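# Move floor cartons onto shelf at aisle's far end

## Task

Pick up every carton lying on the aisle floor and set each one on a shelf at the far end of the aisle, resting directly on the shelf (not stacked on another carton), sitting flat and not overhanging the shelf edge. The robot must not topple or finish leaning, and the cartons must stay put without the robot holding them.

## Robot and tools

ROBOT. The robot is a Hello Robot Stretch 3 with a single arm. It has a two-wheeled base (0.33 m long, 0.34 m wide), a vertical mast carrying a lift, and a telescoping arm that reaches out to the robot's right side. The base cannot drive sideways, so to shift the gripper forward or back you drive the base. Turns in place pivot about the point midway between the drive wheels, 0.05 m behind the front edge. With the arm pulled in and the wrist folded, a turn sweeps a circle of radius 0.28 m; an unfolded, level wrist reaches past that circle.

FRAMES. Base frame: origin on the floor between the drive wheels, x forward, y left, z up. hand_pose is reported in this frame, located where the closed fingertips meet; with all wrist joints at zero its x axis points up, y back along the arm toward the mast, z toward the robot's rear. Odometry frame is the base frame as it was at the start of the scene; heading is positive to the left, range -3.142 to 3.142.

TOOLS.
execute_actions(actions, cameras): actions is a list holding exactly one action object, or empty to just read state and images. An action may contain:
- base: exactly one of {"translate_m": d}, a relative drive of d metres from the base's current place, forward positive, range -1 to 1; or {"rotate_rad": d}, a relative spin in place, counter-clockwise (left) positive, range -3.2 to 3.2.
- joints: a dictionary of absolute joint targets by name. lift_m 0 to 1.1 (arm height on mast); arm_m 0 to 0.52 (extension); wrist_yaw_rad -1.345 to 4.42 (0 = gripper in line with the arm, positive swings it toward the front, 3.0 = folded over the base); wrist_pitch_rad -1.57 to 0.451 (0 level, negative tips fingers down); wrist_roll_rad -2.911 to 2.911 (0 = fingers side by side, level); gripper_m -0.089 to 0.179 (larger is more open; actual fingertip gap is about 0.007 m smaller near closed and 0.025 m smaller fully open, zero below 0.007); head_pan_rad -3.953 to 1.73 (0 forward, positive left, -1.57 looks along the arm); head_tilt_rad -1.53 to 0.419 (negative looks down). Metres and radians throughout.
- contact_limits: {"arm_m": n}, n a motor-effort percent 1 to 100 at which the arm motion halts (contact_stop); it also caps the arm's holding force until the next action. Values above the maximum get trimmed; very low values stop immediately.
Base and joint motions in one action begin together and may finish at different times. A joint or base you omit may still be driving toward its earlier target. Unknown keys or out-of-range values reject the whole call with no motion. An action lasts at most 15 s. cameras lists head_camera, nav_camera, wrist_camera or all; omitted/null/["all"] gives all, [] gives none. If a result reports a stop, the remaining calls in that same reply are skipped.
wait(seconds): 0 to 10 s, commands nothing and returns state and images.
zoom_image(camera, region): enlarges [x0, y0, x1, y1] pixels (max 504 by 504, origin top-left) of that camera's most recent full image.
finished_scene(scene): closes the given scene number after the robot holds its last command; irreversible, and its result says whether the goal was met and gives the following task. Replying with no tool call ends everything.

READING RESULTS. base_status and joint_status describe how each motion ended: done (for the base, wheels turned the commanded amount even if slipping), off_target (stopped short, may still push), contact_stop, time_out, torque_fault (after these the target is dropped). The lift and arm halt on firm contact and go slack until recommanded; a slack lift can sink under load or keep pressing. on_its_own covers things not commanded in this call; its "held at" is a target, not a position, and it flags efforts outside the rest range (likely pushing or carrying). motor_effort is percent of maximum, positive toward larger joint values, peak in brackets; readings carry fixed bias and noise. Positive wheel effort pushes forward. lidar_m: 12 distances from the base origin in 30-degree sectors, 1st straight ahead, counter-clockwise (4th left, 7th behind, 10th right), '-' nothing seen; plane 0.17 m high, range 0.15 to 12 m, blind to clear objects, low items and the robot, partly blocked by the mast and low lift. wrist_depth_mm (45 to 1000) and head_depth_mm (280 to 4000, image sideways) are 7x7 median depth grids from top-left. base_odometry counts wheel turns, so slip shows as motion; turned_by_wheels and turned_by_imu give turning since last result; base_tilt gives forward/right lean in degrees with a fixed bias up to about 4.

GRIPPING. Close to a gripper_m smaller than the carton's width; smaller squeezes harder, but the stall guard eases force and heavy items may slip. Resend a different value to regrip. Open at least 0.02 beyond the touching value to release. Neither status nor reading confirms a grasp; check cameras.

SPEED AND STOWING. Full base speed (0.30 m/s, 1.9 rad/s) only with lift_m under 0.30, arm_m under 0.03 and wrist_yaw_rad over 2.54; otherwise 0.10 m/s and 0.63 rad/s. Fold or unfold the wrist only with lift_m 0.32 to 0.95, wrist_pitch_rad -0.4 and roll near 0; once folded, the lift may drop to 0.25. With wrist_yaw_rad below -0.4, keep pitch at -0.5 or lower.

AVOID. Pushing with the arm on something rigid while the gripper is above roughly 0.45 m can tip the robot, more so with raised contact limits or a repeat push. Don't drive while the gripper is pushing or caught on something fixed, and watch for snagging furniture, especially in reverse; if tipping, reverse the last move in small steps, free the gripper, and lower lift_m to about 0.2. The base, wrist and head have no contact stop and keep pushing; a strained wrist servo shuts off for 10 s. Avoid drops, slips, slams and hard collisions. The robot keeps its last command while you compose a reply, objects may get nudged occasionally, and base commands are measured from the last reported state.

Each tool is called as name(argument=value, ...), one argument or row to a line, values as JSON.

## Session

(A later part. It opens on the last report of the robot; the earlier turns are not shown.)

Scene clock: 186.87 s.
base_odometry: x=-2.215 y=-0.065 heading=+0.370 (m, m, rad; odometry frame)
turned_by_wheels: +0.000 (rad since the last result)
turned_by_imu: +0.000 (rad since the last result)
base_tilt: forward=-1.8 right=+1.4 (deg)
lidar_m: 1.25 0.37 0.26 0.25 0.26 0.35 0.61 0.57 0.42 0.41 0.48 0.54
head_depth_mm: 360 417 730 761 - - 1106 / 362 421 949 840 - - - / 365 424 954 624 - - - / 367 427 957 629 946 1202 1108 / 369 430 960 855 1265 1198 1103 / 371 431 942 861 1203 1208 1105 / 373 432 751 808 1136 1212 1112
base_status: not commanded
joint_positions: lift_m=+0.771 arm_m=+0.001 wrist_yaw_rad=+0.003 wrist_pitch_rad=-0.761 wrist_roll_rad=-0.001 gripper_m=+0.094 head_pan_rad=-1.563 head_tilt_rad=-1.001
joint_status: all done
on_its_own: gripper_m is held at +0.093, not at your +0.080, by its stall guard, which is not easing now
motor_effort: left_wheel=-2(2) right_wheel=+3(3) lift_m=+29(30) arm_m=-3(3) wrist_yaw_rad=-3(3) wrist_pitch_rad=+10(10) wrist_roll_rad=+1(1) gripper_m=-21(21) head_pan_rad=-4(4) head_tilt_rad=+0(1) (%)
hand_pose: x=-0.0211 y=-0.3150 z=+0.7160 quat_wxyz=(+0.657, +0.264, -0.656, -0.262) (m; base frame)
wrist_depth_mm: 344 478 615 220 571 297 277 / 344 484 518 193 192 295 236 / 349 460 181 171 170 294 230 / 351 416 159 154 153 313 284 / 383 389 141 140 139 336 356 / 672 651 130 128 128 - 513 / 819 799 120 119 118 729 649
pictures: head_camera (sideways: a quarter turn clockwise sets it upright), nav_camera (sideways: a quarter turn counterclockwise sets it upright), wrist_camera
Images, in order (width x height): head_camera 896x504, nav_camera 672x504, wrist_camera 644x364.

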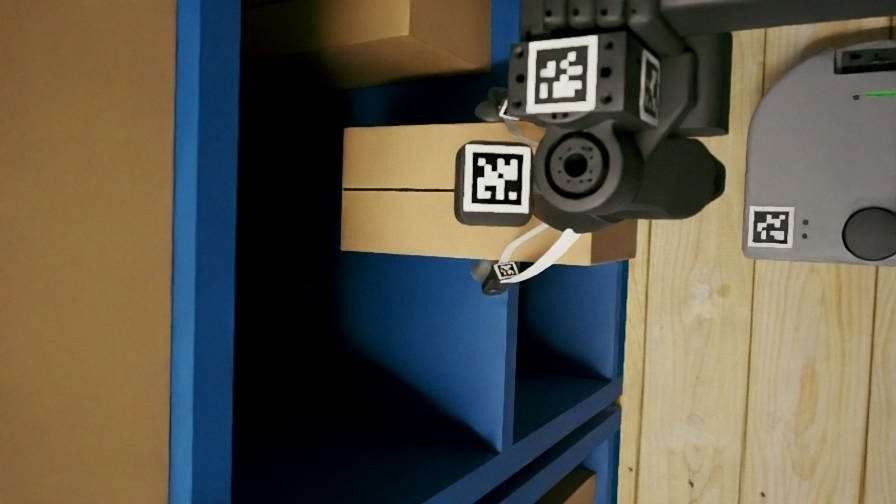

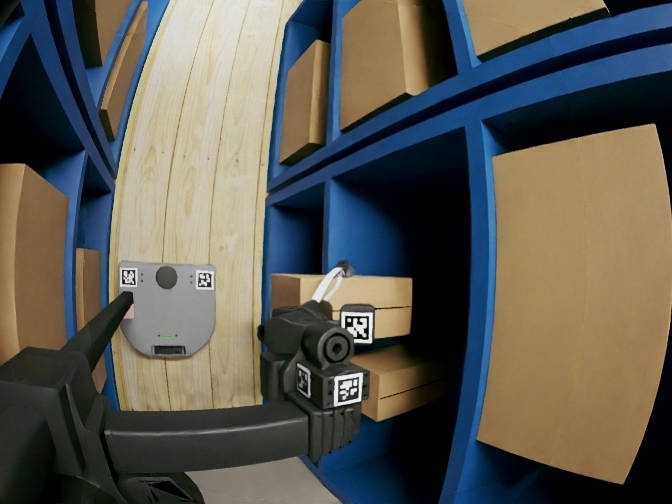

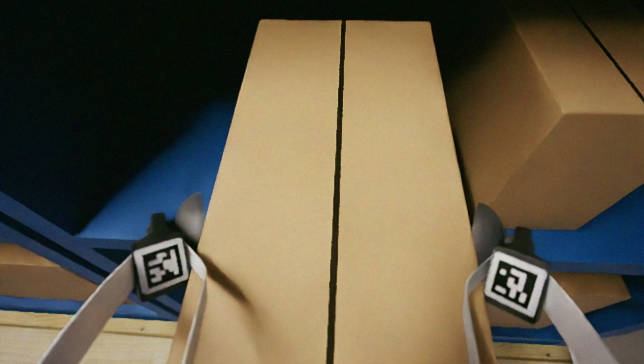

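execute_actions(
  actions=[
    {"joints":{"arm_m":0.21,"lift_m":0.762},"contact_limits":{"arm_m":10}},
  ],
  cameras=[],
)

execute_actions(
  actions=[
    {"joints":{"lift_m":0.742}},
  ],
  cameras=["head_camera"],
)

execute_actions(
  actions=[
    {"joints":{"gripper_m":0.17}},
  ],
  cameras=[],
)

execute_actions(
  actions=[
    {"joints":{"lift_m":0.78,"arm_m":0.04},"contact_limits":{"arm_m":15}},
  ],
)

Scene clock: 192.03 s.
base_odometry: x=-2.215 y=-0.065 heading=+0.370 (m, m, rad; odometry frame)
turned_by_wheels: +0.000 (rad since the last result)
turned_by_imu: +0.001 (rad since the last result)
base_tilt: forward=-1.9 right=+1.4 (deg)
lidar_m: 1.25 0.37 0.26 0.25 0.26 0.35 0.61 0.57 0.42 0.41 0.48 0.54
head_depth_mm: 360 416 - - 1097 1183 1116 / 362 417 - 837 1034 1198 - / 365 421 - 790 1128 1211 - / 367 427 916 826 1258 1205 1104 / 368 429 956 855 1261 1204 1109 / 371 431 945 860 1205 1211 1108 / 373 433 753 807 1136 1212 1112
base_status: not commanded
joint_positions: lift_m=+0.762 arm_m=+0.210 wrist_yaw_rad=+0.001 wrist_pitch_rad=-0.761 wrist_roll_rad=-0.001 gripper_m=+0.094 head_pan_rad=-1.563 head_tilt_rad=-1.001
joint_status: all done
on_its_own: gripper_m is held at +0.093, not at your +0.080, by its stall guard, which is not easing now
motor_effort: left_wheel=-2(2) right_wheel=+4(3) lift_m=+13(26) arm_m=+3(2) wrist_yaw_rad=-1(2) wrist_pitch_rad=+10(11) wrist_roll_rad=+1(1) gripper_m=-21(21) head_pan_rad=-3(3) head_tilt_rad=+1(1) (%)
contact_limits: arm_m 10 (drawing in: default 23, maximum 37; extending or still: default 31, maximum 50)
hand_pose: x=-0.0214 y=-0.5236 z=+0.7070 quat_wxyz=(+0.657, +0.263, -0.656, -0.263) (m; base frame)
wrist_depth_mm: 344 414 399 220 374 384 380 / 348 459 458 193 192 439 222 / 348 446 181 172 170 283 199 / 355 403 159 155 153 280 182 / 350 364 141 141 139 228 182 / 329 322 129 129 127 - 180 / 308 300 120 119 118 240 167
pictures: none
No camera images: the call's "cameras" was empty. Leave "cameras" out to get every camera's image.

Scene clock: 192.97 s.
base_odometry: x=-2.215 y=-0.065 heading=+0.370 (m, m, rad; odometry frame)
turned_by_wheels: +0.000 (rad since the last result)
turned_by_imu: +0.000 (rad since the last result)
base_tilt: forward=-1.9 right=+1.5 (deg)
lidar_m: 1.25 0.37 0.26 0.25 0.26 0.35 0.61 0.57 0.42 0.41 0.48 0.54
head_depth_mm: 360 417 - - - 1182 - / 362 417 - 837 1036 1200 - / 364 424 - 806 1132 1210 - / 367 427 913 828 1257 1205 1105 / 369 428 962 855 1259 1206 1107 / 371 431 946 857 1203 1205 1108 / 373 433 752 807 1137 1211 1113
base_status: not commanded
joint_positions: lift_m=+0.743 arm_m=+0.210 wrist_yaw_rad=+0.001 wrist_pitch_rad=-0.742 wrist_roll_rad=-0.001 gripper_m=+0.094 head_pan_rad=-1.563 head_tilt_rad=-1.001
joint_status: all done
on_its_own: gripper_m is held at +0.093, not at your +0.080, by its stall guard, which is not easing now
motor_effort: left_wheel=-2(2) right_wheel=+3(3) lift_m=+12(15) arm_m=+3(3) wrist_yaw_rad=-1(0) wrist_pitch_rad=+1(10) wrist_roll_rad=+1(1) gripper_m=-21(22) head_pan_rad=-3(3) head_tilt_rad=+0(1) (%)
hand_pose: x=-0.0214 y=-0.5274 z=+0.6904 quat_wxyz=(+0.660, +0.257, -0.658, -0.256) (m; base frame)
wrist_depth_mm: 345 405 399 377 375 382 375 / 346 453 455 203 207 429 204 / 349 431 418 176 177 283 185 / 352 389 162 157 155 279 182 / 337 352 141 141 140 226 182 / 315 305 129 127 127 - 180 / 293 282 118 117 116 231 168
pictures: head_camera (sideways: a quarter turn clockwise sets it upright)
Images, in order (width x height): head_camera 896x504.

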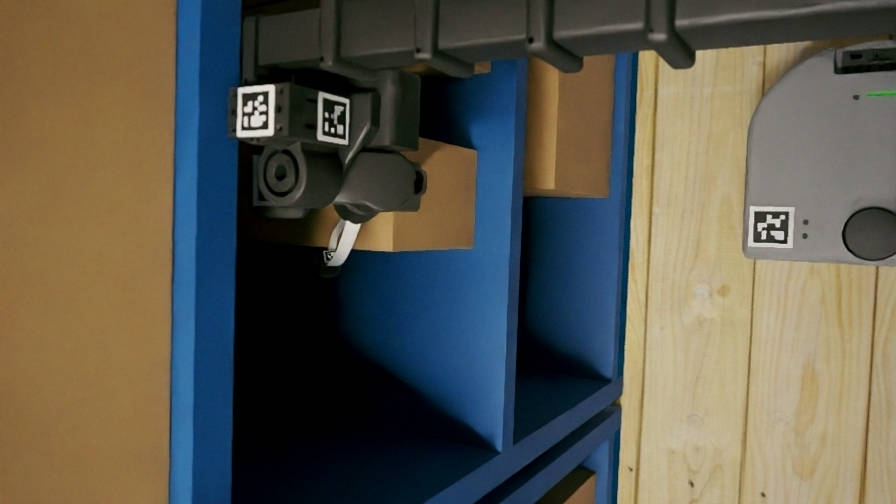

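Scene clock: 194.23 s.
base_odometry: x=-2.215 y=-0.065 heading=+0.370 (m, m, rad; odometry frame)
turned_by_wheels: +0.000 (rad since the last result)
turned_by_imu: +0.000 (rad since the last result)
base_tilt: forward=-1.8 right=+1.3 (deg)
lidar_m: 1.25 0.37 0.26 0.25 0.26 0.35 0.61 0.57 0.42 0.41 0.48 0.54
head_depth_mm: 360 417 - - - 1182 - / 362 417 - 836 1034 1196 - / 365 423 - 801 1126 1203 - / 367 428 910 826 1256 1200 1105 / 369 429 960 856 1265 1203 1109 / 370 431 944 859 1205 1205 1111 / 373 433 753 808 1135 1207 1109
base_status: not commanded
joint_positions: lift_m=+0.743 arm_m=+0.210 wrist_yaw_rad=+0.001 wrist_pitch_rad=-0.749 wrist_roll_rad=-0.001 gripper_m=+0.170 head_pan_rad=-1.563 head_tilt_rad=-1.001
joint_status: all done
motor_effort: left_wheel=-2(2) right_wheel=+4(3) lift_m=+12(12) arm_m=+2(3) wrist_yaw_rad=-1(1) wrist_pitch_rad=+5(5) wrist_roll_rad=+1(1) gripper_m=+1(94) head_pan_rad=-3(4) head_tilt_rad=+1(1) (%)
hand_pose: x=-0.0214 y=-0.5259 z=+0.6891 quat_wxyz=(+0.659, +0.259, -0.657, -0.259) (m; base frame)
wrist_depth_mm: 346 409 402 377 377 384 366 / 347 455 458 203 206 435 202 / 350 432 412 177 175 282 183 / 350 385 161 156 155 281 182 / 338 352 141 140 140 280 181 / 317 305 128 127 126 130 164 / 281 284 117 116 116 225 189
pictures: none
No camera images: the call's "cameras" was empty. Leave "cameras" out to get every camera's image.

Scene clock: 196.73 s.
base_odometry: x=-2.215 y=-0.065 heading=+0.370 (m, m, rad; odometry frame)
turned_by_wheels: +0.000 (rad since the last result)
turned_by_imu: +0.000 (rad since the last result)
base_tilt: forward=-1.8 right=+1.4 (deg)
lidar_m: 1.25 0.37 0.26 0.25 0.26 0.35 0.61 0.57 0.42 0.41 0.48 0.54
head_depth_mm: 360 418 733 696 - 1177 1109 / 363 420 920 863 - 1194 - / 364 423 724 - - 1215 - / 367 427 926 829 1254 1203 1107 / 369 429 959 855 1259 1204 1110 / 371 431 948 860 1203 1209 1107 / 373 433 752 808 1135 1215 1105
base_status: not commanded
joint_positions: lift_m=+0.779 arm_m=+0.040 wrist_yaw_rad=+0.001 wrist_pitch_rad=-0.751 wrist_roll_rad=-0.001 gripper_m=+0.170 head_pan_rad=-1.563 head_tilt_rad=-1.001
joint_status: all done
motor_effort: left_wheel=-2(2) right_wheel=+3(3) lift_m=+29(31) arm_m=-3(3) wrist_yaw_rad=-1(1) wrist_pitch_rad=+5(5) wrist_roll_rad=+1(1) gripper_m=+0(1) head_pan_rad=-3(3) head_tilt_rad=+1(1) (%)
contact_limits: arm_m 15 (drawing in: default 23, maximum 37; extending or still: default 31, maximum 50)
hand_pose: x=-0.0214 y=-0.3562 z=+0.7258 quat_wxyz=(+0.658, +0.260, -0.657, -0.259) (m; base frame)
wrist_depth_mm: 345 481 578 307 533 316 299 / 346 483 562 263 276 292 254 / 349 461 471 228 238 291 222 / 351 429 425 252 275 289 214 / 356 395 387 332 370 320 272 / 397 503 362 359 350 345 339 / 813 778 776 752 649 603 626
pictures: head_camera (sideways: a quarter turn clockwise sets it upright), nav_camera (sideways: a quarter turn counterclockwise sets it upright), wrist_camera
Images, in order (width x height): head_camera 896x504, nav_camera 672x504, wrist_camera 644x364.

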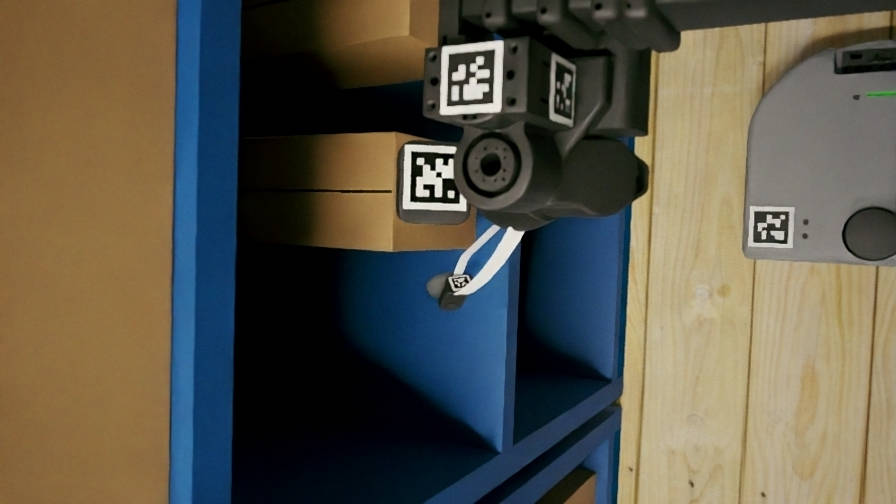

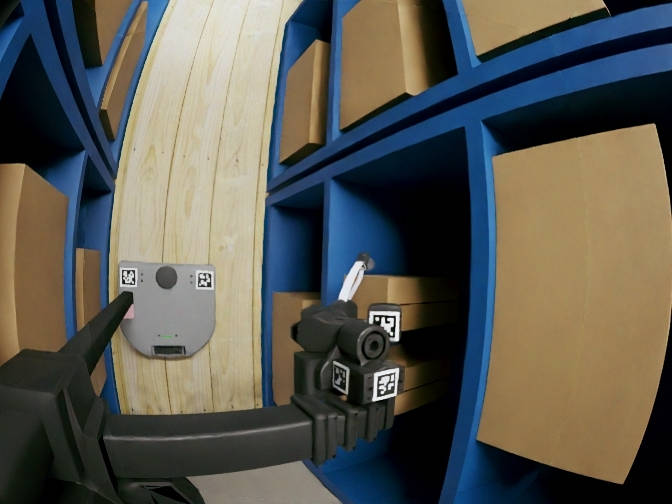

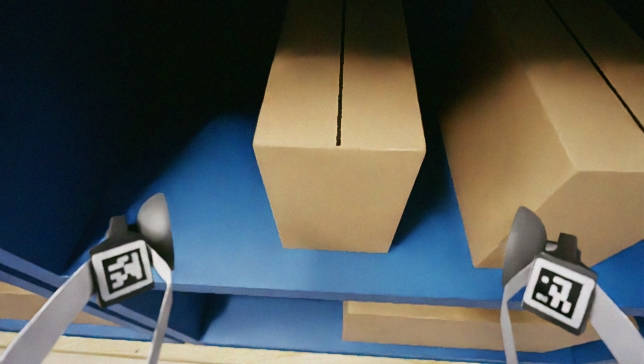

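execute_actions(
  actions=[],
)

Scene clock: 199.70 s.
base_odometry: x=-2.215 y=-0.065 heading=+0.370 (m, m, rad; odometry frame)
turned_by_wheels: +0.000 (rad since the last result)
turned_by_imu: +0.001 (rad since the last result)
base_tilt: forward=-2.0 right=+1.4 (deg)
lidar_m: 1.25 0.37 0.26 0.25 0.26 0.35 0.61 0.57 0.42 0.41 0.48 0.54
head_depth_mm: 360 417 732 695 - 1176 1109 / 362 421 919 862 - 1197 - / 365 424 724 - - 1205 - / 367 427 922 830 1259 1202 1110 / 369 429 957 857 1265 1206 1105 / 371 431 949 858 1204 1208 1109 / 373 433 751 807 1136 1211 1110
base_status: not commanded
joint_positions: lift_m=+0.779 arm_m=+0.040 wrist_yaw_rad=+0.001 wrist_pitch_rad=-0.751 wrist_roll_rad=-0.001 gripper_m=+0.170 head_pan_rad=-1.563 head_tilt_rad=-1.001
joint_status: all done
motor_effort: left_wheel=-2(2) right_wheel=+3(3) lift_m=+29(31) arm_m=-2(3) wrist_yaw_rad=-1(1) wrist_pitch_rad=+5(5) wrist_roll_rad=+1(1) gripper_m=+1(1) head_pan_rad=-4(3) head_tilt_rad=+0(1) (%)
contact_limits: arm_m 15 (drawing in: default 23, maximum 37; extending or still: default 31, maximum 50)
hand_pose: x=-0.0214 y=-0.3562 z=+0.7258 quat_wxyz=(+0.658, +0.260, -0.657, -0.259) (m; base frame)
wrist_depth_mm: 347 476 584 306 539 317 298 / 347 485 557 261 276 294 255 / 348 462 475 227 239 290 223 / 352 433 428 252 274 289 215 / 353 394 387 333 371 320 274 / 395 506 359 357 348 347 339 / 799 770 784 750 649 608 629
pictures: head_camera (sideways: a quarter turn clockwise sets it upright), nav_camera (sideways: a quarter turn counterclockwise sets it upright), wrist_camera
Images, in order (width x height): head_camera 896x504, nav_camera 672x504, wrist_camera 644x364.

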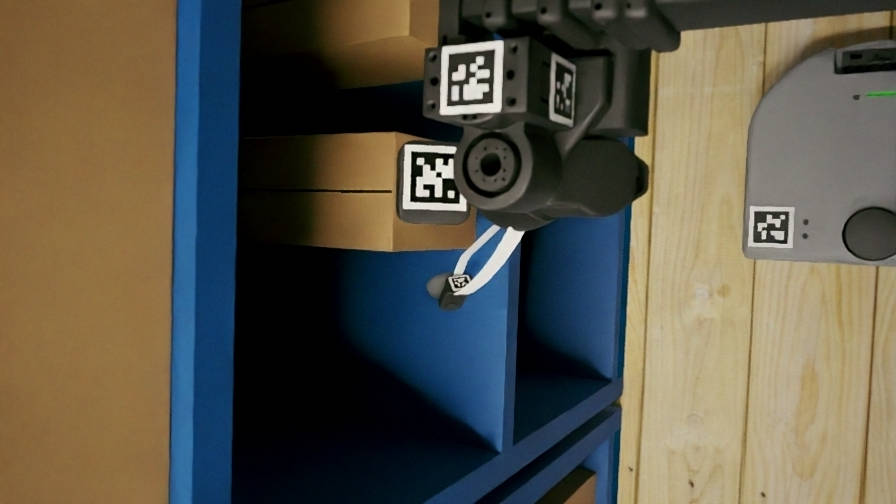

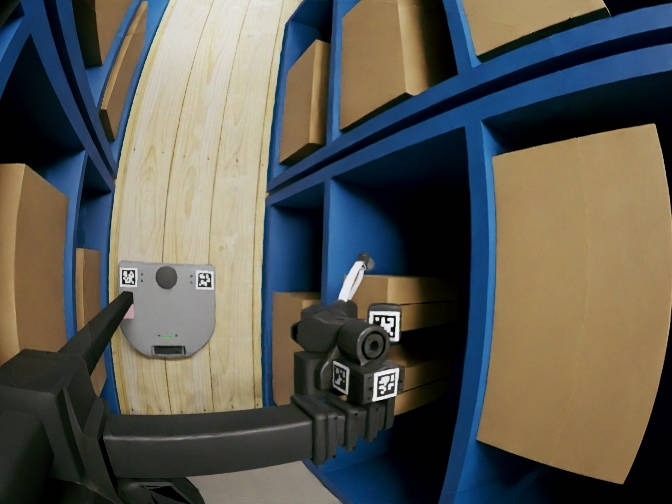

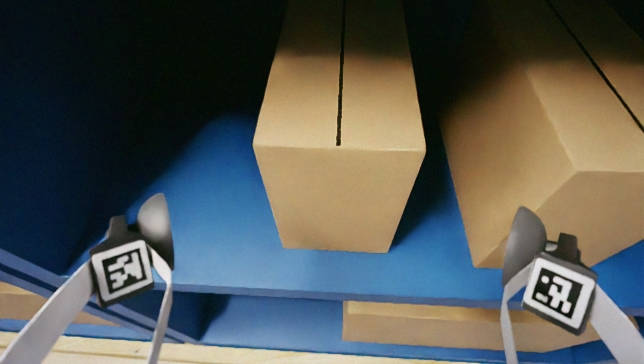

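finished_scene(
  scene=2,
)

The scene is finished: the task was done.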